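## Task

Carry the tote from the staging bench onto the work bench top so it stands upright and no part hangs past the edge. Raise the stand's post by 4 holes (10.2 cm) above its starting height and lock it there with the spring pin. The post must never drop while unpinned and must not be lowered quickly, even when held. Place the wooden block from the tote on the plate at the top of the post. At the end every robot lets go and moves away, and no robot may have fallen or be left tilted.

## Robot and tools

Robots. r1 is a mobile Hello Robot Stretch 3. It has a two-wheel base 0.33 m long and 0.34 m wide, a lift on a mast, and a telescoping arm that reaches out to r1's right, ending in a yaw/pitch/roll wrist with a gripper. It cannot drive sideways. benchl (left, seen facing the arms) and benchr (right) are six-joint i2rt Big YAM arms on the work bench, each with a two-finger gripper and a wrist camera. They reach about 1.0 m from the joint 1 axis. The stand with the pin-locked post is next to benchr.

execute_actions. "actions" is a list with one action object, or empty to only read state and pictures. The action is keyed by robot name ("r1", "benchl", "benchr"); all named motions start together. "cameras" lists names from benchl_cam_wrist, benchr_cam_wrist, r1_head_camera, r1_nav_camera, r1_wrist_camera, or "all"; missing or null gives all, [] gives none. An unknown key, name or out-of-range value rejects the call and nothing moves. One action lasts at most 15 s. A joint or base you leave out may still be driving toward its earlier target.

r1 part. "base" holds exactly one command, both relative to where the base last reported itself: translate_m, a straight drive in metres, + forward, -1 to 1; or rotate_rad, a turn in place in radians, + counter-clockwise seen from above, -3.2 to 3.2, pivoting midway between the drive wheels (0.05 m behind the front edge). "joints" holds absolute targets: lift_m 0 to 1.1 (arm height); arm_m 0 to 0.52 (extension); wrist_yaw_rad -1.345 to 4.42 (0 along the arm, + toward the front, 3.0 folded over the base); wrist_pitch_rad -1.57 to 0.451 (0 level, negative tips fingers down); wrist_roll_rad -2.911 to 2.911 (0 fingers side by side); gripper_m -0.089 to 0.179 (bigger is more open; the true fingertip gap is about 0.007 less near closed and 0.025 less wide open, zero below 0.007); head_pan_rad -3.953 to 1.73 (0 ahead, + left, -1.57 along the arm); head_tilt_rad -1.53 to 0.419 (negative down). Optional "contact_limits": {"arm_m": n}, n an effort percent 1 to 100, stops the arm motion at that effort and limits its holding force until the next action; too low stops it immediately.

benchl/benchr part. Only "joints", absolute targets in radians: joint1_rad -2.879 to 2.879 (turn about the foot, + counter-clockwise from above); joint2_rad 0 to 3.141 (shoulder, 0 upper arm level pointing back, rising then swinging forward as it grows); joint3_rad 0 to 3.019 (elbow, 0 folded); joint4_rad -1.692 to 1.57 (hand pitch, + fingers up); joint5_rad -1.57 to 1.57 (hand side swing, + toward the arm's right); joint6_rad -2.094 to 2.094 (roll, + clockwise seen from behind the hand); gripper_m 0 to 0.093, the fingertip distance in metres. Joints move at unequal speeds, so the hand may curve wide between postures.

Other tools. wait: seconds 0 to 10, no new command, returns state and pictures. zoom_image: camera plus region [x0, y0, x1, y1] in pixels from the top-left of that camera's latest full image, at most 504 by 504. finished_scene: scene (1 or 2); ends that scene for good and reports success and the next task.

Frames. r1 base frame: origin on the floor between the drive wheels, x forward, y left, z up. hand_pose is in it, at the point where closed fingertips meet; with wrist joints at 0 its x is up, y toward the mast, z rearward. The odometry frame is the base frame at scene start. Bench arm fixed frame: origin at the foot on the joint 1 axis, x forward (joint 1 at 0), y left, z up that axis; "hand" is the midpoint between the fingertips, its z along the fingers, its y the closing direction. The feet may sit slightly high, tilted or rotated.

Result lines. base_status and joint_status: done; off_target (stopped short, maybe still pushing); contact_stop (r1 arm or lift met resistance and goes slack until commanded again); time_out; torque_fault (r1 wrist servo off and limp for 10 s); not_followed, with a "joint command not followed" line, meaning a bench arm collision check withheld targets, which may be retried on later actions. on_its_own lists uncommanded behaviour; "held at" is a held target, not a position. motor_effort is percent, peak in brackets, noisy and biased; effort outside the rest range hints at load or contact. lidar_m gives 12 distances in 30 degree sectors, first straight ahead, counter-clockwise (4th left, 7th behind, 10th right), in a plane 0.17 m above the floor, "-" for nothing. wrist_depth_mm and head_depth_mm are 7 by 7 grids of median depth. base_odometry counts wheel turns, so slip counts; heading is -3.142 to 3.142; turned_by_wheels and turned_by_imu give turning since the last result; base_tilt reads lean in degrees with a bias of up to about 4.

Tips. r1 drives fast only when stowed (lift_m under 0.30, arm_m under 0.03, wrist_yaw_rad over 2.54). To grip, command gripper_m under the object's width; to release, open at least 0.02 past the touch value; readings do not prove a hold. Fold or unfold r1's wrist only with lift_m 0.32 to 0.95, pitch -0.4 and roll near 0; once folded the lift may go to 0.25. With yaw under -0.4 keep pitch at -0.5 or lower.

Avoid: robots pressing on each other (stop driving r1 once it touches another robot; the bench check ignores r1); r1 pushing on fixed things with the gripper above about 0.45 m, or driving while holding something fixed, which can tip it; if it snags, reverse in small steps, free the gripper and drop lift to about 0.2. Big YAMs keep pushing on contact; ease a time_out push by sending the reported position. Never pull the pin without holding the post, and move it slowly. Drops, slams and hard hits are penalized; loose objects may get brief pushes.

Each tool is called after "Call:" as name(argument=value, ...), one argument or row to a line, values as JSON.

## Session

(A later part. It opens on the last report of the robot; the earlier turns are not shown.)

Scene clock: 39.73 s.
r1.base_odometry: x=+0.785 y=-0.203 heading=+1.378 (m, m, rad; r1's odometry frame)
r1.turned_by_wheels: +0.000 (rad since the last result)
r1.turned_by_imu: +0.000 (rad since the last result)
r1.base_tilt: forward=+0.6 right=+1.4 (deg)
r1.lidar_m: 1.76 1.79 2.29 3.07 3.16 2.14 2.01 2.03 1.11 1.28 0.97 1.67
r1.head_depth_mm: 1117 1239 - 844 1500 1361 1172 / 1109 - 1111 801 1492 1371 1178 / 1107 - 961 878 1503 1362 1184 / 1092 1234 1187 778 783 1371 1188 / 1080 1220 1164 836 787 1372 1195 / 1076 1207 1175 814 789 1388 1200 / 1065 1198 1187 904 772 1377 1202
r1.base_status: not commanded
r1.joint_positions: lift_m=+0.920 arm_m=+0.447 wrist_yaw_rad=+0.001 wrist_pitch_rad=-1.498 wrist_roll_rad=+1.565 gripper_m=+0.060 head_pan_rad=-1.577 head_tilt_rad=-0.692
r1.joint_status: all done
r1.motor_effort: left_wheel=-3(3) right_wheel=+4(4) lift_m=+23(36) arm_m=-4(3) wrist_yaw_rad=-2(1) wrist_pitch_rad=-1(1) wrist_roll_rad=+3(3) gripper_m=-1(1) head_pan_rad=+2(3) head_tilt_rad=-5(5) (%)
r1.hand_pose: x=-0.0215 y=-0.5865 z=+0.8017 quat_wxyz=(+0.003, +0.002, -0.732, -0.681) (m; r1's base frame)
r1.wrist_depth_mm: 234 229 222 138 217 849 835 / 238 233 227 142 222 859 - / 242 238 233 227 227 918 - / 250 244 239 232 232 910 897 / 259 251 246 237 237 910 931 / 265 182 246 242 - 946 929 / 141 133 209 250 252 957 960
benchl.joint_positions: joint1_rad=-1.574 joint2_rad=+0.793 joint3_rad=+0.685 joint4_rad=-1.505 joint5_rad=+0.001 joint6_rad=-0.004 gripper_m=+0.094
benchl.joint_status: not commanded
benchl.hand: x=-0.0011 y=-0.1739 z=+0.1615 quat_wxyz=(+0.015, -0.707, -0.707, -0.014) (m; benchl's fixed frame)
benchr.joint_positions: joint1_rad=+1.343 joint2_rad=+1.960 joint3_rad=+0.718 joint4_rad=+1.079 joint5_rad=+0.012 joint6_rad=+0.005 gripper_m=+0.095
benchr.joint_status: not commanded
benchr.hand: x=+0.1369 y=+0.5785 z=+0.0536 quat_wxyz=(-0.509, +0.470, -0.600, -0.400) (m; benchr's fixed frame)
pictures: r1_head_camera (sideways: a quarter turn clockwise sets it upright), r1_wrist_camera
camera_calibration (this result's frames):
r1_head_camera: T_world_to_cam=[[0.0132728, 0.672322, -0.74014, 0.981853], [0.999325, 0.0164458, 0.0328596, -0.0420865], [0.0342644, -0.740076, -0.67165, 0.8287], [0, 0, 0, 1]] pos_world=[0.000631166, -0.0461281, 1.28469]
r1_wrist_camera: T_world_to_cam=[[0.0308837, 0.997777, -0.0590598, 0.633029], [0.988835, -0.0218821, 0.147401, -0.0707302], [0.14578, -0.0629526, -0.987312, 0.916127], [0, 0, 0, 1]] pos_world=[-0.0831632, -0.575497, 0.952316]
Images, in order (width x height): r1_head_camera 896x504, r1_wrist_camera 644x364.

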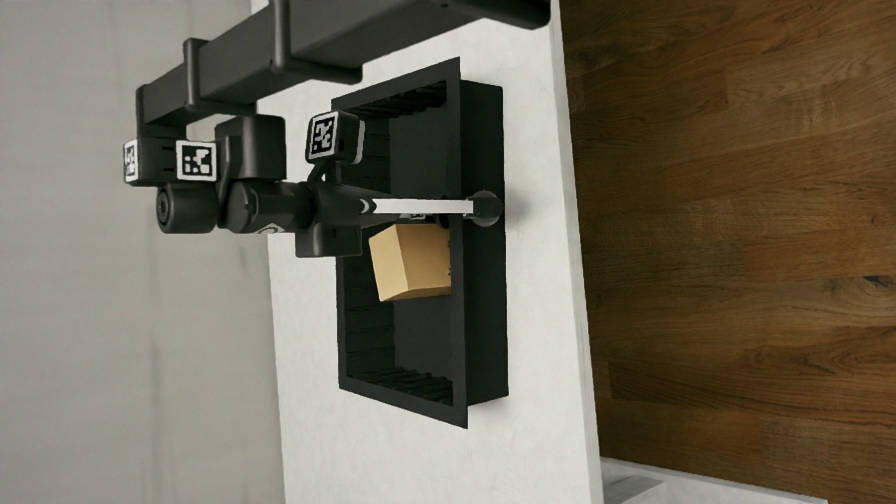

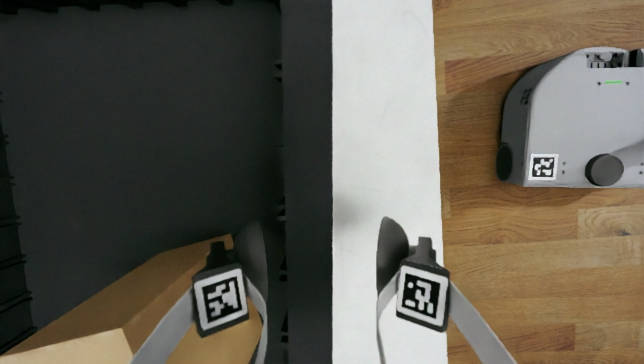

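Call:
execute_actions(
  actions=[
    {"r1":{"joints":{"lift_m":0.875,"arm_m":0.452}}},
  ],
  cameras=["r1_wrist_camera","r1_head_camera"],
)

Call:
execute_actions(
  actions=[
    {"r1":{"joints":{"gripper_m":-0.06}}},
  ],
  cameras=["r1_wrist_camera","r1_head_camera"],
)

Scene clock: 42.10 s.
r1.base_odometry: x=+0.785 y=-0.203 heading=+1.378 (m, m, rad; r1's odometry frame)
r1.turned_by_wheels: +0.000 (rad since the last result)
r1.turned_by_imu: +0.000 (rad since the last result)
r1.base_tilt: forward=+0.7 right=+1.4 (deg)
r1.lidar_m: 1.76 1.79 2.29 3.06 3.17 2.15 2.01 2.03 1.11 1.28 0.97 1.67
r1.head_depth_mm: 1114 1261 1204 - 1488 1360 1167 / 1113 1227 925 797 1503 1357 1177 / 1097 1201 - 799 1519 1362 1182 / 1096 1230 1212 779 783 1376 1190 / 1088 1216 1168 838 786 1383 1188 / 1077 1211 1169 813 789 1380 1195 / 1068 1203 1186 906 772 1383 1197
r1.base_status: not commanded
r1.joint_positions: lift_m=+0.875 arm_m=+0.452 wrist_yaw_rad=+0.001 wrist_pitch_rad=-1.495 wrist_roll_rad=+1.565 gripper_m=+0.060 head_pan_rad=-1.577 head_tilt_rad=-0.692
r1.joint_status: all done
r1.motor_effort: left_wheel=-3(3) right_wheel=+4(4) lift_m=+22(21) arm_m=+4(3) wrist_yaw_rad=-1(1) wrist_pitch_rad=-2(2) wrist_roll_rad=+3(3) gripper_m=+0(1) head_pan_rad=+2(3) head_tilt_rad=-5(5) (%)
r1.hand_pose: x=-0.0215 y=-0.5918 z=+0.7567 quat_wxyz=(+0.003, +0.002, -0.733, -0.680) (m; r1's base frame)
r1.wrist_depth_mm: 188 183 180 95 173 798 787 / 193 188 184 97 177 823 - / 197 192 187 100 182 870 - / 202 198 193 102 186 884 874 / 208 202 198 105 190 878 869 / 215 187 - 108 - 915 886 / 146 130 188 111 201 945 947
benchl.joint_positions: joint1_rad=-1.574 joint2_rad=+0.793 joint3_rad=+0.685 joint4_rad=-1.505 joint5_rad=+0.001 joint6_rad=-0.004 gripper_m=+0.094
benchl.joint_status: not commanded
benchl.hand: x=-0.0011 y=-0.1739 z=+0.1615 quat_wxyz=(+0.015, -0.707, -0.707, -0.014) (m; benchl's fixed frame)
benchr.joint_positions: joint1_rad=+1.343 joint2_rad=+1.960 joint3_rad=+0.718 joint4_rad=+1.079 joint5_rad=+0.012 joint6_rad=+0.005 gripper_m=+0.095
benchr.joint_status: not commanded
benchr.hand: x=+0.1369 y=+0.5785 z=+0.0536 quat_wxyz=(-0.509, +0.470, -0.600, -0.400) (m; benchr's fixed frame)
pictures: r1_head_camera (sideways: a quarter turn clockwise sets it upright), r1_wrist_camera
camera_calibration (this result's frames):
r1_head_camera: T_world_to_cam=[[0.0132727, 0.672322, -0.74014, 0.981853], [0.999325, 0.016446, 0.0328596, -0.0420865], [0.0342646, -0.740076, -0.67165, 0.8287], [0, 0, 0, 1]] pos_world=[0.000631177, -0.0461281, 1.28469]
r1_wrist_camera: T_world_to_cam=[[0.0308819, 0.997574, -0.0623827, 0.638063], [0.988834, -0.021389, 0.147476, -0.0639798], [0.145784, -0.0662405, -0.987096, 0.869256], [0, 0, 0, 1]] pos_world=[-0.0831629, -0.580304, 0.907279]
Images, in order (width x height): r1_head_camera 896x504, r1_wrist_camera 644x364.

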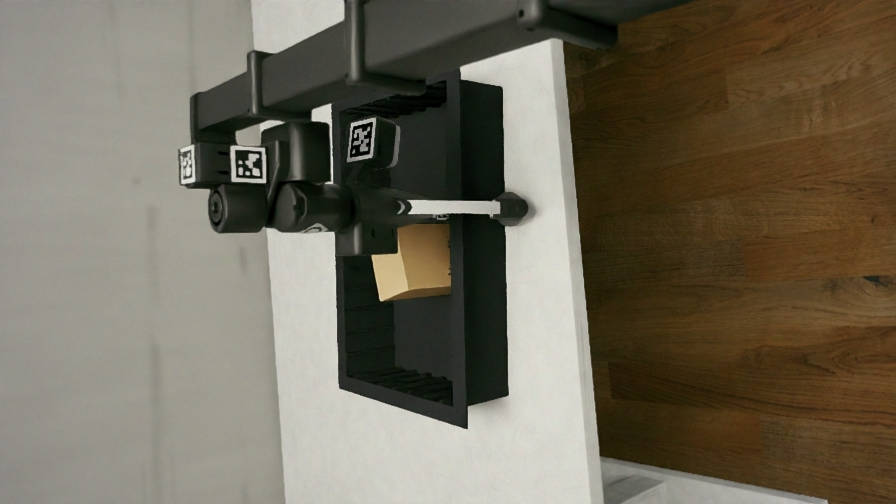

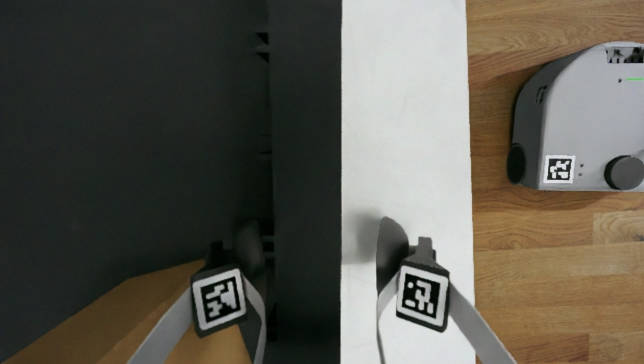

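Scene clock: 43.77 s.
r1.base_odometry: x=+0.785 y=-0.203 heading=+1.378 (m, m, rad; r1's odometry frame)
r1.turned_by_wheels: +0.000 (rad since the last result)
r1.turned_by_imu: +0.000 (rad since the last result)
r1.base_tilt: forward=+0.7 right=+1.4 (deg)
r1.lidar_m: 1.76 1.79 2.29 3.07 3.17 2.15 2.01 2.03 1.12 1.28 0.97 1.66
r1.head_depth_mm: 1124 1264 1209 - 1490 1365 1175 / 1113 1222 925 792 1500 1360 1175 / 1101 1197 - 875 1499 1375 1176 / 1092 1231 1202 774 784 1371 1186 / 1081 1226 1166 832 788 1381 1186 / 1073 1205 1174 816 790 1389 1195 / 1068 1202 1188 901 771 1379 1201
r1.base_status: not commanded
r1.joint_positions: lift_m=+0.875 arm_m=+0.452 wrist_yaw_rad=+0.001 wrist_pitch_rad=-1.485 wrist_roll_rad=+1.570 gripper_m=-0.057 head_pan_rad=-1.577 head_tilt_rad=-0.692
r1.joint_status: all done
r1.motor_effort: left_wheel=-3(3) right_wheel=+4(4) lift_m=+22(22) arm_m=+2(3) wrist_yaw_rad=-2(1) wrist_pitch_rad=-4(6) wrist_roll_rad=+0(3) gripper_m=-61(100) head_pan_rad=+3(2) head_tilt_rad=-5(5) (%)
r1.hand_pose: x=-0.0215 y=-0.5945 z=+0.7567 quat_wxyz=(+0.001, +0.000, -0.737, -0.676) (m; r1's base frame)
r1.wrist_depth_mm: 189 183 180 95 172 788 788 / 193 190 185 97 178 825 - / 200 194 187 99 181 831 - / 204 200 194 102 186 864 854 / 210 205 199 104 190 894 864 / 215 198 182 106 192 900 863 / 155 130 191 109 202 935 887
benchl.joint_positions: joint1_rad=-1.574 joint2_rad=+0.793 joint3_rad=+0.685 joint4_rad=-1.505 joint5_rad=+0.001 joint6_rad=-0.004 gripper_m=+0.094
benchl.joint_status: not commanded
benchl.hand: x=-0.0011 y=-0.1739 z=+0.1615 quat_wxyz=(+0.015, -0.707, -0.707, -0.014) (m; benchl's fixed frame)
benchr.joint_positions: joint1_rad=+1.343 joint2_rad=+1.960 joint3_rad=+0.718 joint4_rad=+1.079 joint5_rad=+0.012 joint6_rad=+0.005 gripper_m=+0.095
benchr.joint_status: not commanded
benchr.hand: x=+0.1369 y=+0.5785 z=+0.0536 quat_wxyz=(-0.509, +0.470, -0.600, -0.400) (m; benchr's fixed frame)
pictures: r1_head_camera (sideways: a quarter turn clockwise sets it upright), r1_wrist_camera
camera_calibration (this result's frames):
r1_head_camera: T_world_to_cam=[[0.0132727, 0.672322, -0.74014, 0.981853], [0.999325, 0.016446, 0.0328596, -0.0420865], [0.0342646, -0.740076, -0.67165, 0.8287], [0, 0, 0, 1]] pos_world=[0.000631177, -0.0461281, 1.28469]
r1_wrist_camera: T_world_to_cam=[[0.0356087, 0.996727, -0.0725751, 0.648076], [0.988674, -0.0245405, 0.148057, -0.0663534], [0.145791, -0.0770252, -0.986312, 0.862034], [0, 0, 0, 1]] pos_world=[-0.0831524, -0.581185, 0.907093]
Images, in order (width x height): r1_head_camera 896x504, r1_wrist_camera 644x364.

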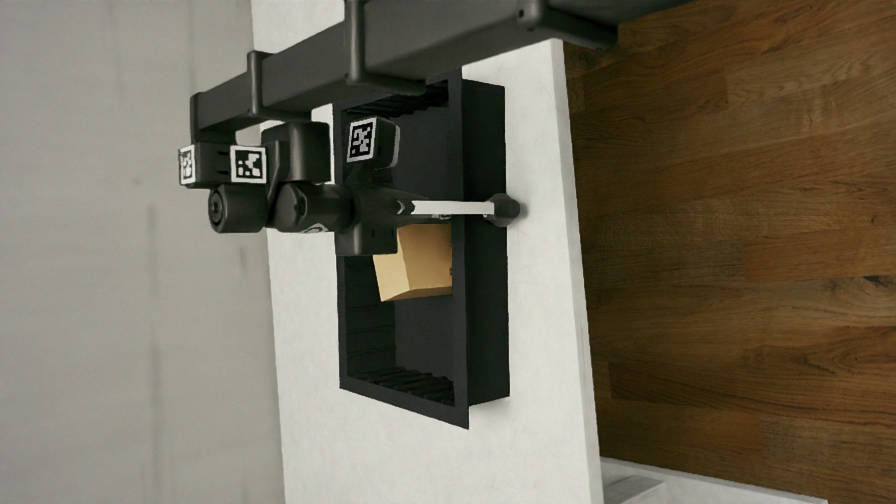

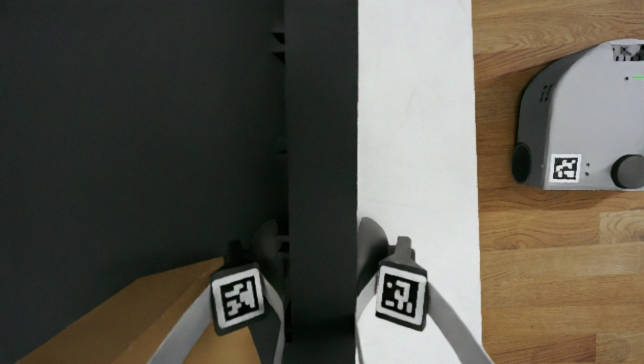

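Gripped. Lift with pitch compensation.

Call:
execute_actions(
  actions=[
    {"r1":{"joints":{"lift_m":0.93,"wrist_pitch_rad":-1.25}}},
  ],
  cameras=["r1_head_camera"],
)

Call:
execute_actions(
  actions=[
    {"r1":{"joints":{"lift_m":0.99,"wrist_pitch_rad":-1.0,"head_tilt_rad":-0.5}}},
  ],
  cameras=["r1_head_camera","r1_nav_camera"],
)

Scene clock: 46.03 s.
r1.base_odometry: x=+0.785 y=-0.203 heading=+1.378 (m, m, rad; r1's odometry frame)
r1.turned_by_wheels: +0.000 (rad since the last result)
r1.turned_by_imu: +0.000 (rad since the last result)
r1.base_tilt: forward=+0.7 right=+1.5 (deg)
r1.lidar_m: 1.76 1.79 2.29 3.05 3.18 2.15 2.01 2.02 1.12 1.28 0.97 1.66
r1.head_depth_mm: 1121 1223 - 845 1501 1349 1170 / 1116 - 1087 796 1506 1365 1175 / 1103 - 997 800 1505 1369 1180 / 1097 1225 998 801 782 1375 1184 / 1083 1220 1162 798 785 1381 1187 / 1074 1204 1171 815 788 1386 1196 / 1068 1202 1179 901 771 1370 1200
r1.base_status: not commanded
r1.joint_positions: lift_m=+0.929 arm_m=+0.452 wrist_yaw_rad=+0.000 wrist_pitch_rad=-1.269 wrist_roll_rad=+1.571 gripper_m=-0.047 head_pan_rad=-1.577 head_tilt_rad=-0.692
r1.joint_status: all done
r1.on_its_own: gripper_m is held at -0.049, not at your -0.060, by its stall guard, which is still easing
r1.motor_effort: left_wheel=-3(5) right_wheel=+5(8) lift_m=+46(49) arm_m=+4(3) wrist_yaw_rad=+0(0) wrist_pitch_rad=+5(12) wrist_roll_rad=-1(1) gripper_m=-30(44) head_pan_rad=+2(3) head_tilt_rad=-4(5) (%)
r1.hand_pose: x=-0.0216 y=-0.6497 z=+0.8163 quat_wxyz=(+0.000, +0.000, -0.805, -0.593) (m; r1's base frame)
r1.wrist_depth_mm: 228 237 225 115 219 203 736 / 255 282 236 116 223 206 739 / 257 288 243 118 228 212 765 / 256 293 251 122 233 216 755 / 258 297 262 122 238 221 786 / 259 295 186 123 240 225 827 / 259 142 175 174 252 229 806
benchl.joint_positions: joint1_rad=-1.574 joint2_rad=+0.793 joint3_rad=+0.685 joint4_rad=-1.505 joint5_rad=+0.001 joint6_rad=-0.004 gripper_m=+0.094
benchl.joint_status: not commanded
benchl.hand: x=-0.0011 y=-0.1739 z=+0.1615 quat_wxyz=(+0.015, -0.707, -0.707, -0.014) (m; benchl's fixed frame)
benchr.joint_positions: joint1_rad=+1.343 joint2_rad=+1.960 joint3_rad=+0.718 joint4_rad=+1.079 joint5_rad=+0.012 joint6_rad=+0.005 gripper_m=+0.095
benchr.joint_status: not commanded
benchr.hand: x=+0.1369 y=+0.5785 z=+0.0536 quat_wxyz=(-0.509, +0.470, -0.600, -0.400) (m; benchr's fixed frame)
pictures: r1_head_camera (sideways: a quarter turn clockwise sets it upright)
camera_calibration (this result's frames):
r1_head_camera: T_world_to_cam=[[0.0132456, 0.672641, -0.739851, 0.981477], [0.999324, 0.0164749, 0.0328693, -0.042099], [0.0342982, -0.739786, -0.671968, 0.829113], [0, 0, 0, 1]] pos_world=[0.000633206, -0.046121, 1.28467]
Images, in order (width x height): r1_head_camera 896x504.

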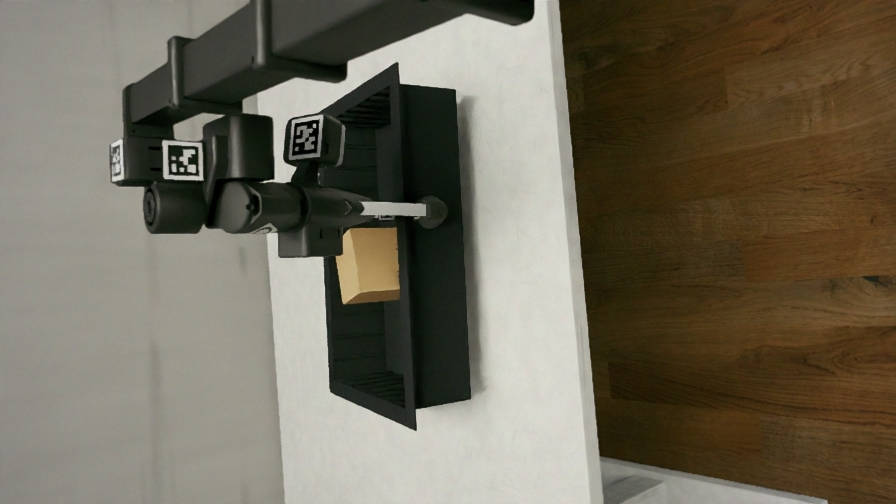

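Scene clock: 47.47 s.
r1.base_odometry: x=+0.785 y=-0.203 heading=+1.378 (m, m, rad; r1's odometry frame)
r1.turned_by_wheels: +0.000 (rad since the last result)
r1.turned_by_imu: +0.000 (rad since the last result)
r1.base_tilt: forward=+0.7 right=+1.3 (deg)
r1.lidar_m: 1.76 1.79 2.29 3.07 3.17 2.15 2.01 2.02 1.11 1.28 0.97 1.66
r1.head_depth_mm: 1103 1195 - 1096 860 1415 1288 / 1088 1177 1342 775 863 753 1289 / 1082 1158 - 783 865 757 1289 / 1076 1174 1282 806 840 757 1301 / 1069 1168 1283 1014 815 740 1301 / 1058 1159 1280 1194 847 743 1306 / 1052 1152 1267 1197 887 747 1309
r1.base_status: not commanded
r1.joint_positions: lift_m=+0.989 arm_m=+0.452 wrist_yaw_rad=-0.001 wrist_pitch_rad=-1.065 wrist_roll_rad=+1.564 gripper_m=-0.041 head_pan_rad=-1.577 head_tilt_rad=-0.508
r1.joint_status: wrist_pitch_rad off_target (ended at -1.065, target -1.000); the others done
r1.on_its_own: gripper_m is held at -0.042, not at your -0.060, by its stall guard, which is still easing
r1.motor_effort: left_wheel=-3(3) right_wheel=+3(5) lift_m=+48(49) arm_m=+2(3) wrist_yaw_rad=+1(7) wrist_pitch_rad=+19(21) wrist_roll_rad=+4(11) gripper_m=-30(32) head_pan_rad=+3(3) head_tilt_rad=+5(27) (%)
r1.hand_pose: x=-0.0216 y=-0.6996 z=+0.8922 quat_wxyz=(+0.003, +0.001, -0.861, -0.508) (m; r1's base frame)
r1.wrist_depth_mm: 240 241 92 125 284 253 226 / 248 269 217 128 291 257 230 / 252 290 244 131 291 259 234 / 268 307 270 112 294 267 239 / 516 309 308 116 303 272 242 / 539 310 198 125 305 278 247 / 541 315 178 180 246 280 250
benchl.joint_positions: joint1_rad=-1.574 joint2_rad=+0.793 joint3_rad=+0.685 joint4_rad=-1.505 joint5_rad=+0.001 joint6_rad=-0.004 gripper_m=+0.094
benchl.joint_status: not commanded
benchl.hand: x=-0.0011 y=-0.1739 z=+0.1615 quat_wxyz=(+0.015, -0.707, -0.707, -0.014) (m; benchl's fixed frame)
benchr.joint_positions: joint1_rad=+1.343 joint2_rad=+1.960 joint3_rad=+0.718 joint4_rad=+1.079 joint5_rad=+0.012 joint6_rad=+0.005 gripper_m=+0.095
benchr.joint_status: not commanded
benchr.hand: x=+0.1369 y=+0.5785 z=+0.0536 quat_wxyz=(-0.509, +0.470, -0.600, -0.400) (m; benchr's fixed frame)
pictures: r1_head_camera (sideways: a quarter turn clockwise sets it upright), r1_nav_camera (sideways: a quarter turn counterclockwise sets it upright)
camera_calibration (this result's frames):
r1_head_camera: T_world_to_cam=[[0.0123535, 0.525109, -0.850946, 1.12631], [0.999358, 0.0221417, 0.0281715, -0.0359906], [0.0336345, -0.850747, -0.524498, 0.637273], [0, 0, 0, 1]] pos_world=[0.000619281, -0.0484788, 1.29369]
r1_nav_camera: T_world_to_cam=[[-0.0388296, -0.515745, 0.855862, -1.07348], [-0.999246, 0.0196652, -0.0334845, 0.102091], [0.000438794, -0.856516, -0.51612, 0.627019], [0, 0, 0, 1]] pos_world=[0.0600557, -0.0186, 1.24579]
Images, in order (width x height): r1_head_camera 896x504, r1_nav_camera 672x504.

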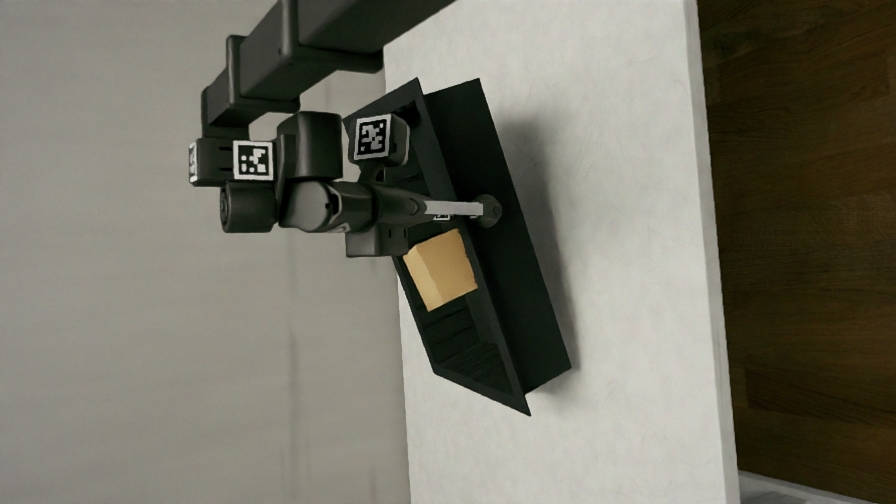

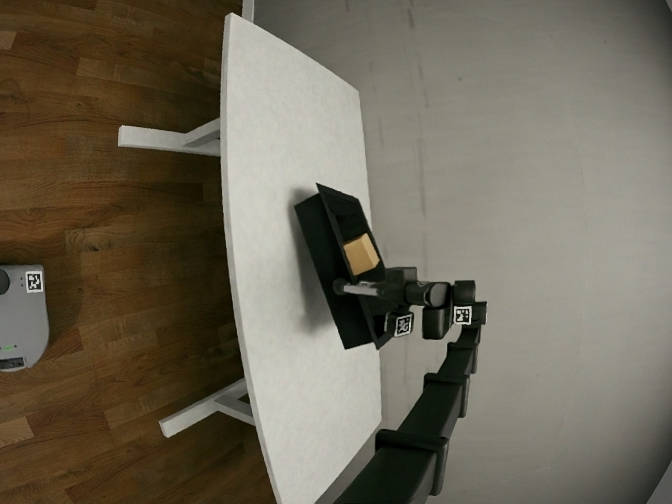

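Call:
execute_actions(
  actions=[
    {"r1":{"joints":{"lift_m":0.91,"wrist_pitch_rad":-1.3}}},
  ],
  cameras=["r1_head_camera"],
)

Call:
execute_actions(
  actions=[
    {"r1":{"joints":{"lift_m":0.875,"wrist_pitch_rad":-1.5}}},
  ],
  cameras=["r1_head_camera"],
)

Call:
execute_actions(
  actions=[
    {"r1":{"joints":{"gripper_m":0.06,"head_tilt_rad":-0.69}}},
  ],
  cameras=["r1_head_camera","r1_wrist_camera"],
)

Scene clock: 49.83 s.
r1.base_odometry: x=+0.785 y=-0.203 heading=+1.378 (m, m, rad; r1's odometry frame)
r1.turned_by_wheels: +0.000 (rad since the last result)
r1.turned_by_imu: +0.000 (rad since the last result)
r1.base_tilt: forward=+0.7 right=+1.4 (deg)
r1.lidar_m: 1.76 1.79 2.29 3.05 3.16 2.14 2.01 2.03 1.11 1.28 0.97 1.66
r1.head_depth_mm: 1103 1208 1330 - 814 1426 1287 / 1094 1197 1284 993 783 753 1288 / 1089 1183 1255 - 792 757 1295 / 1075 1178 1292 1017 795 759 1300 / 1070 1169 1280 1022 802 742 1300 / 1060 1154 1273 1187 817 743 1303 / 1056 1148 1263 1192 881 744 1316
r1.base_status: not commanded
r1.joint_positions: lift_m=+0.910 arm_m=+0.452 wrist_yaw_rad=-0.004 wrist_pitch_rad=-1.304 wrist_roll_rad=+1.579 gripper_m=-0.037 head_pan_rad=-1.577 head_tilt_rad=-0.507
r1.joint_status: all done
r1.on_its_own: gripper_m is held at -0.039, not at your -0.060, by its stall guard, which is not easing now
r1.motor_effort: left_wheel=-3(4) right_wheel=+5(6) lift_m=+24(40) arm_m=+3(3) wrist_yaw_rad=+4(5) wrist_pitch_rad=+1(18) wrist_roll_rad=-5(7) gripper_m=-26(29) head_pan_rad=+3(3) head_tilt_rad=+4(5) (%)
r1.hand_pose: x=-0.0217 y=-0.6407 z=+0.7954 quat_wxyz=(-0.004, -0.004, -0.795, -0.607) (m; r1's base frame)
r1.wrist_depth_mm: 238 237 215 114 201 188 742 / 256 251 225 118 204 192 766 / 257 261 230 120 209 196 785 / 260 268 237 123 217 200 797 / 263 277 246 126 220 205 807 / 267 286 216 129 222 209 813 / 256 155 192 136 233 215 830
benchl.joint_positions: joint1_rad=-1.574 joint2_rad=+0.793 joint3_rad=+0.685 joint4_rad=-1.505 joint5_rad=+0.001 joint6_rad=-0.004 gripper_m=+0.094
benchl.joint_status: not commanded
benchl.hand: x=-0.0011 y=-0.1739 z=+0.1615 quat_wxyz=(+0.015, -0.707, -0.707, -0.014) (m; benchl's fixed frame)
benchr.joint_positions: joint1_rad=+1.343 joint2_rad=+1.960 joint3_rad=+0.718 joint4_rad=+1.079 joint5_rad=+0.012 joint6_rad=+0.005 gripper_m=+0.095
benchr.joint_status: not commanded
benchr.hand: x=+0.1369 y=+0.5785 z=+0.0536 quat_wxyz=(-0.509, +0.470, -0.600, -0.400) (m; benchr's fixed frame)
pictures: r1_head_camera (sideways: a quarter turn clockwise sets it upright)
camera_calibration (this result's frames):
r1_head_camera: T_world_to_cam=[[0.0123523, 0.524918, -0.851063, 1.12646], [0.999358, 0.0221481, 0.0281652, -0.0359824], [0.0336339, -0.850864, -0.524308, 0.637025], [0, 0, 0, 1]] pos_world=[0.000619276, -0.0484806, 1.2937]
Images, in order (width x height): r1_head_camera 896x504.

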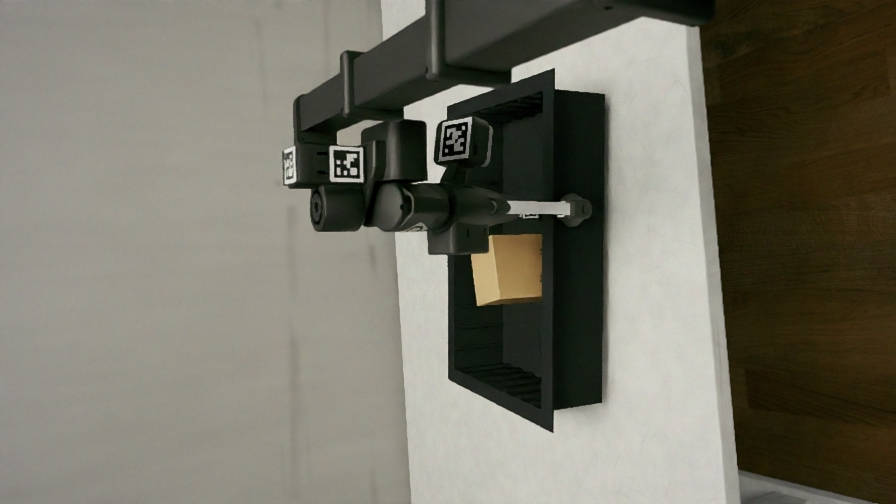

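Scene clock: 50.97 s.
r1.base_odometry: x=+0.785 y=-0.203 heading=+1.378 (m, m, rad; r1's odometry frame)
r1.turned_by_wheels: +0.000 (rad since the last result)
r1.turned_by_imu: +0.000 (rad since the last result)
r1.base_tilt: forward=+0.7 right=+1.3 (deg)
r1.lidar_m: 1.76 1.79 2.28 3.04 3.17 2.15 2.01 2.03 1.11 1.28 0.97 1.67
r1.head_depth_mm: 1103 1209 1334 1275 - 1421 1288 / 1088 1197 1288 1053 778 757 1293 / 1085 1184 1265 - 781 759 1297 / 1078 1177 1290 1240 777 761 1293 / 1063 1169 1287 1178 785 739 1300 / 1058 1157 1275 1192 798 741 1312 / 1051 1149 1263 1191 888 748 1310
r1.base_status: not commanded
r1.joint_positions: lift_m=+0.893 arm_m=+0.452 wrist_yaw_rad=-0.003 wrist_pitch_rad=-1.462 wrist_roll_rad=+1.579 gripper_m=-0.034 head_pan_rad=-1.577 head_tilt_rad=-0.507
r1.joint_status: lift_m contact_stop (moved -0.018 of -0.035); the others done
r1.on_its_own: gripper_m is held at -0.035, not at your -0.060, by its stall guard, which is not easing now; lift_m is slack since a contact_stop, until your next command for it (your +0.875 is given up)
r1.motor_effort: left_wheel=-2(3) right_wheel=+4(7) lift_m=+32(31) arm_m=+2(2) wrist_yaw_rad=+4(4) wrist_pitch_rad=-11(12) wrist_roll_rad=-5(5) gripper_m=-28(29) head_pan_rad=+2(3) head_tilt_rad=+4(5) (%)
r1.hand_pose: x=-0.0216 y=-0.6003 z=+0.7740 quat_wxyz=(-0.004, -0.004, -0.744, -0.668) (m; r1's base frame)
r1.wrist_depth_mm: 211 207 198 113 190 842 788 / 219 212 203 116 192 817 - / 224 219 208 118 198 822 - / 230 223 216 122 203 849 825 / 236 231 221 125 208 890 858 / 244 231 209 127 212 890 884 / 251 155 212 132 219 929 902
benchl.joint_positions: joint1_rad=-1.574 joint2_rad=+0.793 joint3_rad=+0.685 joint4_rad=-1.505 joint5_rad=+0.001 joint6_rad=-0.004 gripper_m=+0.094
benchl.joint_status: not commanded
benchl.hand: x=-0.0011 y=-0.1739 z=+0.1615 quat_wxyz=(+0.015, -0.707, -0.707, -0.014) (m; benchl's fixed frame)
benchr.joint_positions: joint1_rad=+1.343 joint2_rad=+1.960 joint3_rad=+0.718 joint4_rad=+1.079 joint5_rad=+0.012 joint6_rad=+0.005 gripper_m=+0.095
benchr.joint_status: not commanded
benchr.hand: x=+0.1369 y=+0.5785 z=+0.0536 quat_wxyz=(-0.509, +0.470, -0.600, -0.400) (m; benchr's fixed frame)
pictures: r1_head_camera (sideways: a quarter turn clockwise sets it upright)
camera_calibration (this result's frames):
r1_head_camera: T_world_to_cam=[[0.0123486, 0.524381, -0.851394, 1.12689], [0.999358, 0.0221667, 0.0281474, -0.0359592], [0.0336326, -0.851195, -0.52377, 0.636326], [0, 0, 0, 1]] pos_world=[0.000619285, -0.0484858, 1.29373]
Images, in order (width x height): r1_head_camera 896x504.

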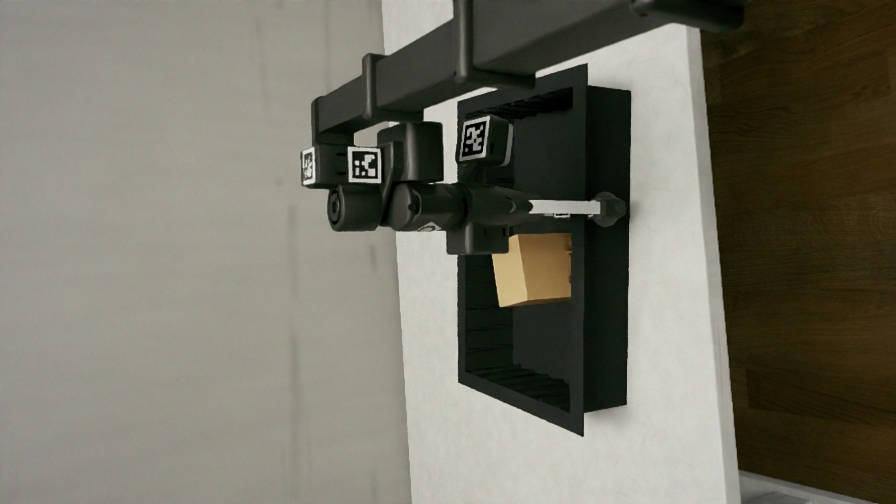

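not run: a stop came earlier in this reply.

Call:
execute_actions(
  actions=[
    {"r1":{"joints":{"gripper_m":0.05,"lift_m":0.885,"wrist_pitch_rad":-1.5,"head_tilt_rad":-0.69}}},
  ],
  cameras=["r1_wrist_camera"],
)

Call:
execute_actions(
  actions=[
    {"r1":{"base":{"translate_m":0.05}}},
  ],
  cameras=["r1_wrist_camera","r1_head_camera"],
)

Scene clock: 55.50 s.
r1.base_odometry: x=+0.785 y=-0.203 heading=+1.378 (m, m, rad; r1's odometry frame)
r1.turned_by_wheels: +0.000 (rad since the last result)
r1.turned_by_imu: +0.000 (rad since the last result)
r1.base_tilt: forward=+0.7 right=+1.3 (deg)
r1.lidar_m: 1.76 1.79 2.29 3.06 3.16 2.14 2.00 2.02 1.11 1.28 0.97 1.67
r1.head_depth_mm: 1118 1263 1260 - 1505 1364 1174 / 1113 1205 1113 803 785 1370 1184 / 1097 1191 - 889 786 1371 1188 / 1093 1220 1235 788 792 1381 1189 / 1084 1219 1189 804 772 1387 1199 / 1075 1205 1199 825 773 1398 1201 / 1066 1190 1211 914 778 1370 1203
r1.base_status: not commanded
r1.joint_positions: lift_m=+0.892 arm_m=+0.452 wrist_yaw_rad=-0.003 wrist_pitch_rad=-1.493 wrist_roll_rad=+1.577 gripper_m=+0.050 head_pan_rad=-1.577 head_tilt_rad=-0.681
r1.joint_status: lift_m contact_stop (moved +0.000 of -0.008); the others done
r1.on_its_own: lift_m is slack since a contact_stop, until your next command for it (your +0.885 is given up)
r1.motor_effort: left_wheel=-2(3) right_wheel=+3(6) lift_m=+32(34) arm_m=+2(1) wrist_yaw_rad=+4(3) wrist_pitch_rad=-2(12) wrist_roll_rad=-4(5) gripper_m=+0(98) head_pan_rad=+3(3) head_tilt_rad=-6(25) (%)
r1.hand_pose: x=-0.0215 y=-0.5924 z=+0.7738 quat_wxyz=(-0.003, -0.004, -0.734, -0.679) (m; r1's base frame)
r1.wrist_depth_mm: 205 202 194 111 189 818 797 / 211 206 200 113 192 849 - / 214 211 205 116 199 865 - / 220 215 211 119 203 868 862 / 227 221 218 123 205 906 879 / 234 225 - 125 - 930 904 / 238 156 209 130 219 934 931
benchl.joint_positions: joint1_rad=-1.574 joint2_rad=+0.793 joint3_rad=+0.685 joint4_rad=-1.505 joint5_rad=+0.001 joint6_rad=-0.004 gripper_m=+0.094
benchl.joint_status: not commanded
benchl.hand: x=-0.0011 y=-0.1739 z=+0.1615 quat_wxyz=(+0.015, -0.707, -0.707, -0.014) (m; benchl's fixed frame)
benchr.joint_positions: joint1_rad=+1.343 joint2_rad=+1.960 joint3_rad=+0.718 joint4_rad=+1.079 joint5_rad=+0.012 joint6_rad=+0.005 gripper_m=+0.095
benchr.joint_status: not commanded
benchr.hand: x=+0.1369 y=+0.5785 z=+0.0536 quat_wxyz=(-0.509, +0.470, -0.600, -0.400) (m; benchr's fixed frame)
pictures: r1_wrist_camera
camera_calibration (this result's frames):
r1_wrist_camera: T_world_to_cam=[[0.0468622, 0.996831, -0.064277, 0.64113], [0.988239, -0.0368892, 0.1484, -0.076439], [0.145559, -0.0704754, -0.986836, 0.883317], [0, 0, 0, 1]] pos_world=[-0.0830793, -0.579666, 0.924243]
Images, in order (width x height): r1_wrist_camera 644x364.

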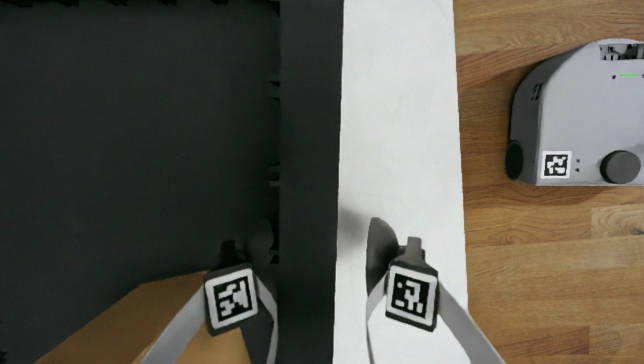

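not run: a stop came earlier in this reply.

Call:
execute_actions(
  actions=[
    {"r1":{"joints":{"lift_m":0.9,"arm_m":0.46,"gripper_m":0.06}}},
  ],
  cameras=[],
)

Call:
execute_actions(
  actions=[
    {"r1":{"base":{"translate_m":0.05}}},
  ],
  cameras=["r1_wrist_camera","r1_head_camera"],
)

Scene clock: 57.00 s.
r1.base_odometry: x=+0.785 y=-0.203 heading=+1.378 (m, m, rad; r1's odometry frame)
r1.turned_by_wheels: +0.000 (rad since the last result)
r1.turned_by_imu: +0.000 (rad since the last result)
r1.base_tilt: forward=+0.6 right=+1.3 (deg)
r1.lidar_m: 1.76 1.79 2.29 3.06 3.15 2.15 2.01 2.03 1.11 1.28 0.97 1.67
r1.head_depth_mm: 1119 1252 - - 1508 1370 1177 / 1112 1204 1111 801 785 1376 1185 / 1106 1179 - 889 788 1377 1192 / 1096 1225 1238 787 788 1382 1187 / 1083 1216 1192 806 775 1384 1201 / 1076 1203 1193 826 778 1392 1198 / 1068 1193 1209 914 780 1361 1207
r1.base_status: not commanded
r1.joint_positions: lift_m=+0.900 arm_m=+0.460 wrist_yaw_rad=-0.003 wrist_pitch_rad=-1.493 wrist_roll_rad=+1.577 gripper_m=+0.060 head_pan_rad=-1.577 head_tilt_rad=-0.681
r1.joint_status: all done
r1.motor_effort: left_wheel=-2(2) right_wheel=+3(3) lift_m=+42(42) arm_m=+4(5) wrist_yaw_rad=+4(3) wrist_pitch_rad=-2(2) wrist_roll_rad=-4(4) gripper_m=+0(57) head_pan_rad=+3(3) head_tilt_rad=-6(6) (%)
r1.hand_pose: x=-0.0215 y=-0.6001 z=+0.7810 quat_wxyz=(-0.003, -0.003, -0.734, -0.680) (m; r1's base frame)
r1.wrist_depth_mm: 213 209 203 117 197 822 813 / 216 212 208 119 201 866 - / 221 218 212 123 204 870 - / 228 225 217 127 209 893 870 / 238 231 223 130 213 918 898 / 243 234 228 133 - 919 940 / 249 159 202 137 227 953 935
benchl.joint_positions: joint1_rad=-1.574 joint2_rad=+0.793 joint3_rad=+0.685 joint4_rad=-1.505 joint5_rad=+0.001 joint6_rad=-0.004 gripper_m=+0.094
benchl.joint_status: not commanded
benchl.hand: x=-0.0011 y=-0.1739 z=+0.1615 quat_wxyz=(+0.015, -0.707, -0.707, -0.014) (m; benchl's fixed frame)
benchr.joint_positions: joint1_rad=+1.343 joint2_rad=+1.960 joint3_rad=+0.718 joint4_rad=+1.079 joint5_rad=+0.012 joint6_rad=+0.005 gripper_m=+0.095
benchr.joint_status: not commanded
benchr.hand: x=+0.1369 y=+0.5785 z=+0.0536 quat_wxyz=(-0.509, +0.470, -0.600, -0.400) (m; benchr's fixed frame)
pictures: none
No camera images: the call's "cameras" was empty. Leave "cameras" out to get every camera's image.

Scene clock: 59.53 s.
r1.base_odometry: x=+0.794 y=-0.154 heading=+1.378 (m, m, rad; r1's odometry frame)
r1.turned_by_wheels: +0.000 (rad since the last result)
r1.turned_by_imu: +0.000 (rad since the last result)
r1.base_tilt: forward=+0.8 right=+1.4 (deg)
r1.lidar_m: 1.71 1.74 2.23 3.07 3.24 2.20 2.06 2.01 1.14 1.28 0.94 1.66
r1.head_depth_mm: 1117 1251 - - 1507 1369 1175 / 1105 1202 1112 886 782 1373 1175 / 1096 1176 - 841 788 1378 1182 / 1084 1219 1236 786 789 1383 1186 / 1078 1212 1184 859 774 1381 1193 / 1070 1205 1197 875 775 1389 1200 / 1064 1197 1207 915 780 1363 1195
r1.base_status: done
r1.joint_positions: lift_m=+0.900 arm_m=+0.460 wrist_yaw_rad=-0.003 wrist_pitch_rad=-1.493 wrist_roll_rad=+1.577 gripper_m=+0.060 head_pan_rad=-1.577 head_tilt_rad=-0.681
r1.joint_status: not commanded
r1.motor_effort: left_wheel=-1(3) right_wheel=+2(9) lift_m=+42(42) arm_m=+4(4) wrist_yaw_rad=+4(4) wrist_pitch_rad=-2(2) wrist_roll_rad=-4(4) gripper_m=+0(0) head_pan_rad=+3(3) head_tilt_rad=-5(5) (%)
r1.hand_pose: x=-0.0215 y=-0.6001 z=+0.7810 quat_wxyz=(-0.003, -0.003, -0.734, -0.680) (m; r1's base frame)
r1.wrist_depth_mm: 212 208 203 118 197 861 816 / 216 212 208 121 200 859 - / 222 216 213 123 205 862 - / 228 224 217 127 211 895 880 / 235 147 191 130 216 894 872 / 104 116 225 133 - 936 909 / 107 106 180 138 225 927 907
benchl.joint_positions: joint1_rad=-1.574 joint2_rad=+0.793 joint3_rad=+0.685 joint4_rad=-1.505 joint5_rad=+0.001 joint6_rad=-0.004 gripper_m=+0.094
benchl.joint_status: not commanded
benchl.hand: x=-0.0011 y=-0.1739 z=+0.1615 quat_wxyz=(+0.015, -0.707, -0.707, -0.014) (m; benchl's fixed frame)
benchr.joint_positions: joint1_rad=+1.343 joint2_rad=+1.960 joint3_rad=+0.718 joint4_rad=+1.079 joint5_rad=+0.012 joint6_rad=+0.005 gripper_m=+0.095
benchr.joint_status: not commanded
benchr.hand: x=+0.1369 y=+0.5785 z=+0.0536 quat_wxyz=(-0.509, +0.470, -0.600, -0.400) (m; benchr's fixed frame)
pictures: r1_head_camera (sideways: a quarter turn clockwise sets it upright), r1_wrist_camera
camera_calibration (this result's frames):
r1_head_camera: T_world_to_cam=[[0.0131899, 0.664343, -0.747312, 0.991201], [0.999326, 0.016849, 0.0326162, -0.04177], [0.0342598, -0.747238, -0.663673, 0.818324], [0, 0, 0, 1]] pos_world=[0.000632469, -0.0463103, 1.2852]
r1_wrist_camera: T_world_to_cam=[[0.0466182, 0.996872, -0.0638234, 0.648954], [0.988249, -0.0367154, 0.148376, -0.077672], [0.145569, -0.0699904, -0.986869, 0.890218], [0, 0, 0, 1]] pos_world=[-0.0830815, -0.587469, 0.931472]
Images, in order (width x height): r1_head_camera 896x504, r1_wrist_camera 644x364.

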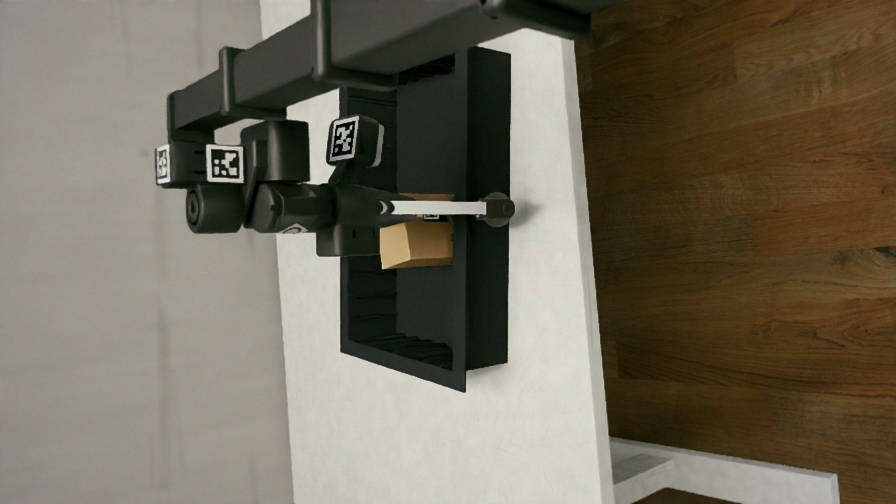

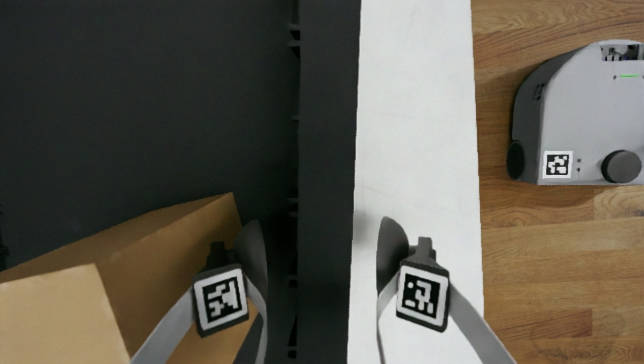

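Call:
execute_actions(
  actions=[
    {"r1":{"base":{"translate_m":0.012},"joints":{"lift_m":0.878,"arm_m":0.456}}},
  ],
  cameras=["r1_wrist_camera"],
)

Call:
execute_actions(
  actions=[
    {"r1":{"joints":{"gripper_m":-0.065}}},
  ],
  cameras=[],
)

Call:
execute_actions(
  actions=[
    {"r1":{"joints":{"lift_m":0.93,"wrist_pitch_rad":-1.25}}},
  ],
  cameras=[],
)

Call:
execute_actions(
  actions=[
    {"r1":{"joints":{"lift_m":0.99,"wrist_pitch_rad":-1.0,"head_tilt_rad":-0.5}}},
  ],
  cameras=["r1_head_camera"],
)

Scene clock: 62.33 s.
r1.base_odometry: x=+0.797 y=-0.143 heading=+1.378 (m, m, rad; r1's odometry frame)
r1.turned_by_wheels: +0.000 (rad since the last result)
r1.turned_by_imu: +0.000 (rad since the last result)
r1.base_tilt: forward=+0.7 right=+1.2 (deg)
r1.lidar_m: 1.70 1.73 2.21 3.06 3.27 2.21 2.07 2.01 1.15 1.27 0.94 1.66
r1.head_depth_mm: 1109 1254 1261 - 1502 1360 1178 / 1103 1212 - 835 784 1366 1178 / 1093 1191 - 797 786 1378 1188 / 1084 1218 1232 800 782 1381 1187 / 1072 1211 1186 822 772 1376 1192 / 1069 1194 1194 906 774 1396 1202 / 1066 1189 1206 915 781 1355 1195
r1.base_status: done
r1.joint_positions: lift_m=+0.878 arm_m=+0.456 wrist_yaw_rad=-0.003 wrist_pitch_rad=-1.494 wrist_roll_rad=+1.577 gripper_m=+0.060 head_pan_rad=-1.577 head_tilt_rad=-0.681
r1.joint_status: all done
r1.motor_effort: left_wheel=-1(4) right_wheel=+2(9) lift_m=+22(36) arm_m=-3(5) wrist_yaw_rad=+4(4) wrist_pitch_rad=-2(2) wrist_roll_rad=-4(4) gripper_m=+0(1) head_pan_rad=+2(2) head_tilt_rad=-6(5) (%)
r1.hand_pose: x=-0.0215 y=-0.5966 z=+0.7597 quat_wxyz=(-0.003, -0.003, -0.733, -0.680) (m; r1's base frame)
r1.wrist_depth_mm: 190 186 183 97 176 824 787 / 195 191 186 100 182 825 - / 201 195 192 102 184 509 - / 206 199 195 105 189 878 843 / 123 125 191 108 193 910 859 / 95 117 151 110 - 906 864 / 91 106 210 114 204 922 890
benchl.joint_positions: joint1_rad=-1.574 joint2_rad=+0.793 joint3_rad=+0.685 joint4_rad=-1.505 joint5_rad=+0.001 joint6_rad=-0.004 gripper_m=+0.094
benchl.joint_status: not commanded
benchl.hand: x=-0.0011 y=-0.1739 z=+0.1615 quat_wxyz=(+0.015, -0.707, -0.707, -0.014) (m; benchl's fixed frame)
benchr.joint_positions: joint1_rad=+1.343 joint2_rad=+1.960 joint3_rad=+0.718 joint4_rad=+1.079 joint5_rad=+0.012 joint6_rad=+0.005 gripper_m=+0.095
benchr.joint_status: not commanded
benchr.hand: x=+0.1369 y=+0.5785 z=+0.0536 quat_wxyz=(-0.509, +0.470, -0.600, -0.400) (m; benchr's fixed frame)
pictures: r1_wrist_camera
camera_calibration (this result's frames):
r1_wrist_camera: T_world_to_cam=[[0.0464718, 0.996909, -0.0633481, 0.643713], [0.988255, -0.0366411, 0.148357, -0.0743237], [0.145577, -0.0694985, -0.986903, 0.869777], [0, 0, 0, 1]] pos_world=[-0.0830832, -0.583999, 0.91019]
Images, in order (width x height): r1_wrist_camera 644x364.

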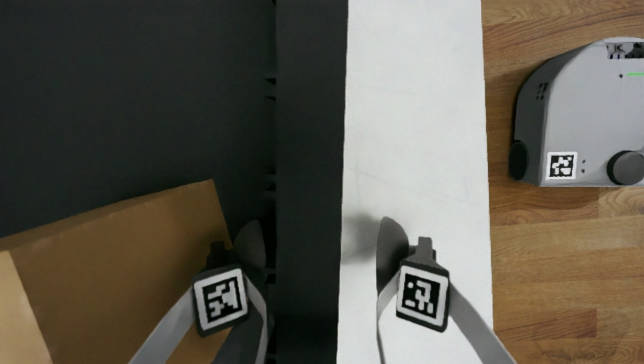

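Scene clock: 64.07 s.
r1.base_odometry: x=+0.797 y=-0.143 heading=+1.378 (m, m, rad; r1's odometry frame)
r1.turned_by_wheels: +0.000 (rad since the last result)
r1.turned_by_imu: +0.000 (rad since the last result)
r1.base_tilt: forward=+0.7 right=+1.4 (deg)
r1.lidar_m: 1.70 1.73 2.21 3.06 3.26 2.22 2.07 2.01 1.15 1.27 0.94 1.66
r1.head_depth_mm: 1116 1259 1261 - 1501 1365 1173 / 1098 1221 - 838 783 1374 1180 / 1091 1192 - 795 787 1380 1182 / 1082 1218 1237 798 789 1374 1196 / 1079 1212 1185 821 771 1394 1201 / 1069 1197 1201 906 778 1389 1197 / 1058 1189 1211 912 777 1363 1195
r1.base_status: not commanded
r1.joint_positions: lift_m=+0.878 arm_m=+0.456 wrist_yaw_rad=-0.003 wrist_pitch_rad=-1.484 wrist_roll_rad=+1.577 gripper_m=-0.063 head_pan_rad=-1.577 head_tilt_rad=-0.681
r1.joint_status: all done
r1.motor_effort: left_wheel=-1(2) right_wheel=+2(2) lift_m=+22(23) arm_m=-4(3) wrist_yaw_rad=+3(4) wrist_pitch_rad=-5(6) wrist_roll_rad=-4(4) gripper_m=-56(100) head_pan_rad=+3(3) head_tilt_rad=-6(5) (%)
r1.hand_pose: x=-0.0215 y=-0.5992 z=+0.7597 quat_wxyz=(-0.003, -0.003, -0.737, -0.676) (m; r1's base frame)
r1.wrist_depth_mm: 192 188 183 97 176 807 799 / 198 193 187 99 179 810 - / 202 197 191 102 184 507 - / 207 201 194 105 188 187 849 / 138 121 178 107 192 864 844 / 91 113 150 109 196 882 888 / 88 105 211 113 204 924 922
benchl.joint_positions: joint1_rad=-1.574 joint2_rad=+0.793 joint3_rad=+0.685 joint4_rad=-1.505 joint5_rad=+0.001 joint6_rad=-0.004 gripper_m=+0.094
benchl.joint_status: not commanded
benchl.hand: x=-0.0011 y=-0.1739 z=+0.1615 quat_wxyz=(+0.015, -0.707, -0.707, -0.014) (m; benchl's fixed frame)
benchr.joint_positions: joint1_rad=+1.343 joint2_rad=+1.960 joint3_rad=+0.718 joint4_rad=+1.079 joint5_rad=+0.012 joint6_rad=+0.005 gripper_m=+0.095
benchr.joint_status: not commanded
benchr.hand: x=+0.1369 y=+0.5785 z=+0.0536 quat_wxyz=(-0.509, +0.470, -0.600, -0.400) (m; benchr's fixed frame)
pictures: none
No camera images: the call's "cameras" was empty. Leave "cameras" out to get every camera's image.

Scene clock: 65.43 s.
r1.base_odometry: x=+0.797 y=-0.143 heading=+1.378 (m, m, rad; r1's odometry frame)
r1.turned_by_wheels: +0.000 (rad since the last result)
r1.turned_by_imu: +0.000 (rad since the last result)
r1.base_tilt: forward=+0.7 right=+1.3 (deg)
r1.lidar_m: 1.70 1.73 2.22 3.04 3.26 2.21 2.07 2.01 1.15 1.28 0.94 1.66
r1.head_depth_mm: 1113 1228 - 803 1504 1361 1179 / 1102 - 994 799 783 1371 1182 / 1089 - 996 802 787 1378 1188 / 1086 1215 1093 805 788 1372 1185 / 1077 1216 1191 810 771 1383 1195 / 1067 1198 1202 908 776 1396 1203 / 1061 1191 1210 916 776 1362 1199
r1.base_status: not commanded
r1.joint_positions: lift_m=+0.929 arm_m=+0.456 wrist_yaw_rad=-0.001 wrist_pitch_rad=-1.272 wrist_roll_rad=+1.575 gripper_m=-0.060 head_pan_rad=-1.577 head_tilt_rad=-0.682
r1.joint_status: all done
r1.motor_effort: left_wheel=-1(2) right_wheel=+2(3) lift_m=+47(46) arm_m=-2(3) wrist_yaw_rad=+2(3) wrist_pitch_rad=+6(7) wrist_roll_rad=-3(4) gripper_m=-34(49) head_pan_rad=+2(2) head_tilt_rad=-5(5) (%)
r1.hand_pose: x=-0.0216 y=-0.6531 z=+0.8161 quat_wxyz=(-0.002, -0.002, -0.804, -0.594) (m; r1's base frame)
r1.wrist_depth_mm: 250 270 233 113 214 201 728 / 250 278 239 116 221 207 745 / 253 286 244 119 228 211 204 / 258 292 210 124 234 214 208 / 147 131 170 126 240 219 792 / 152 131 154 128 239 225 812 / 259 133 255 187 254 229 820
benchl.joint_positions: joint1_rad=-1.574 joint2_rad=+0.793 joint3_rad=+0.685 joint4_rad=-1.505 joint5_rad=+0.001 joint6_rad=-0.004 gripper_m=+0.094
benchl.joint_status: not commanded
benchl.hand: x=-0.0011 y=-0.1739 z=+0.1615 quat_wxyz=(+0.015, -0.707, -0.707, -0.014) (m; benchl's fixed frame)
benchr.joint_positions: joint1_rad=+1.343 joint2_rad=+1.960 joint3_rad=+0.718 joint4_rad=+1.079 joint5_rad=+0.012 joint6_rad=+0.005 gripper_m=+0.095
benchr.joint_status: not commanded
benchr.hand: x=+0.1369 y=+0.5785 z=+0.0536 quat_wxyz=(-0.509, +0.470, -0.600, -0.400) (m; benchr's fixed frame)
pictures: none
No camera images: the call's "cameras" was empty. Leave "cameras" out to get every camera's image.

Scene clock: 66.80 s.
r1.base_odometry: x=+0.797 y=-0.143 heading=+1.378 (m, m, rad; r1's odometry frame)
r1.turned_by_wheels: +0.000 (rad since the last result)
r1.turned_by_imu: +0.000 (rad since the last result)
r1.base_tilt: forward=+0.7 right=+1.3 (deg)
r1.lidar_m: 1.70 1.72 2.22 3.07 3.25 2.21 2.07 2.01 1.16 1.28 0.94 1.65
r1.head_depth_mm: 1098 1198 - 880 859 750 1290 / 1086 1168 1337 949 862 755 1285 / 1080 1153 - 791 867 754 1292 / 1071 1172 1275 794 873 738 1291 / 1058 1166 1267 865 874 737 1300 / 1056 1150 1267 1189 881 744 1308 / 1048 1142 1251 1198 885 723 1273
r1.base_status: not commanded
r1.joint_positions: lift_m=+0.989 arm_m=+0.456 wrist_yaw_rad=-0.001 wrist_pitch_rad=-1.067 wrist_roll_rad=+1.575 gripper_m=-0.053 head_pan_rad=-1.577 head_tilt_rad=-0.508
r1.joint_status: wrist_pitch_rad off_target (ended at -1.067, target -1.000); the others done
r1.on_its_own: gripper_m is held at -0.054, not at your -0.065, by its stall guard, which is still easing
r1.motor_effort: left_wheel=-1(1) right_wheel=+2(2) lift_m=+48(50) arm_m=-2(2) wrist_yaw_rad=+1(2) wrist_pitch_rad=+19(23) wrist_roll_rad=-3(3) gripper_m=-33(38) head_pan_rad=+3(2) head_tilt_rad=+4(25) (%)
r1.hand_pose: x=-0.0216 y=-0.7035 z=+0.8920 quat_wxyz=(-0.002, -0.002, -0.861, -0.509) (m; r1's base frame)
r1.wrist_depth_mm: 251 288 255 119 274 253 226 / 260 296 262 123 279 256 229 / 262 302 270 127 285 264 235 / 269 295 250 130 294 269 239 / 382 142 167 129 302 272 244 / 389 141 154 130 306 279 248 / 491 145 217 137 320 283 249
benchl.joint_positions: joint1_rad=-1.574 joint2_rad=+0.793 joint3_rad=+0.685 joint4_rad=-1.505 joint5_rad=+0.001 joint6_rad=-0.004 gripper_m=+0.094
benchl.joint_status: not commanded
benchl.hand: x=-0.0011 y=-0.1739 z=+0.1615 quat_wxyz=(+0.015, -0.707, -0.707, -0.014) (m; benchl's fixed frame)
benchr.joint_positions: joint1_rad=+1.343 joint2_rad=+1.960 joint3_rad=+0.718 joint4_rad=+1.079 joint5_rad=+0.012 joint6_rad=+0.005 gripper_m=+0.095
benchr.joint_status: not commanded
benchr.hand: x=+0.1369 y=+0.5785 z=+0.0536 quat_wxyz=(-0.509, +0.470, -0.600, -0.400) (m; benchr's fixed frame)
pictures: r1_head_camera (sideways: a quarter turn clockwise sets it upright)
camera_calibration (this result's frames):
r1_head_camera: T_world_to_cam=[[0.0123506, 0.525237, -0.850867, 1.1262], [0.999358, 0.0221445, 0.0281757, -0.0359961], [0.0336409, -0.850668, -0.524626, 0.637439], [0, 0, 0, 1]] pos_world=[0.000619629, -0.0484776, 1.29368]
Images, in order (width x height): r1_head_camera 896x504.

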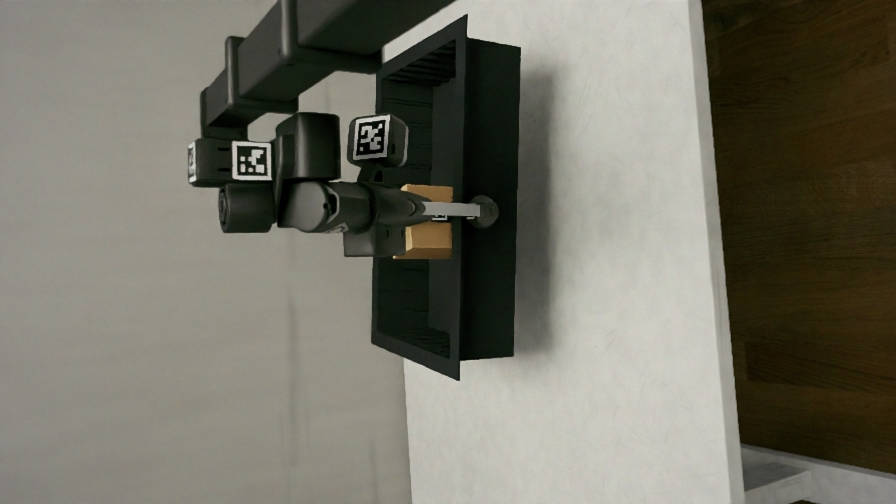

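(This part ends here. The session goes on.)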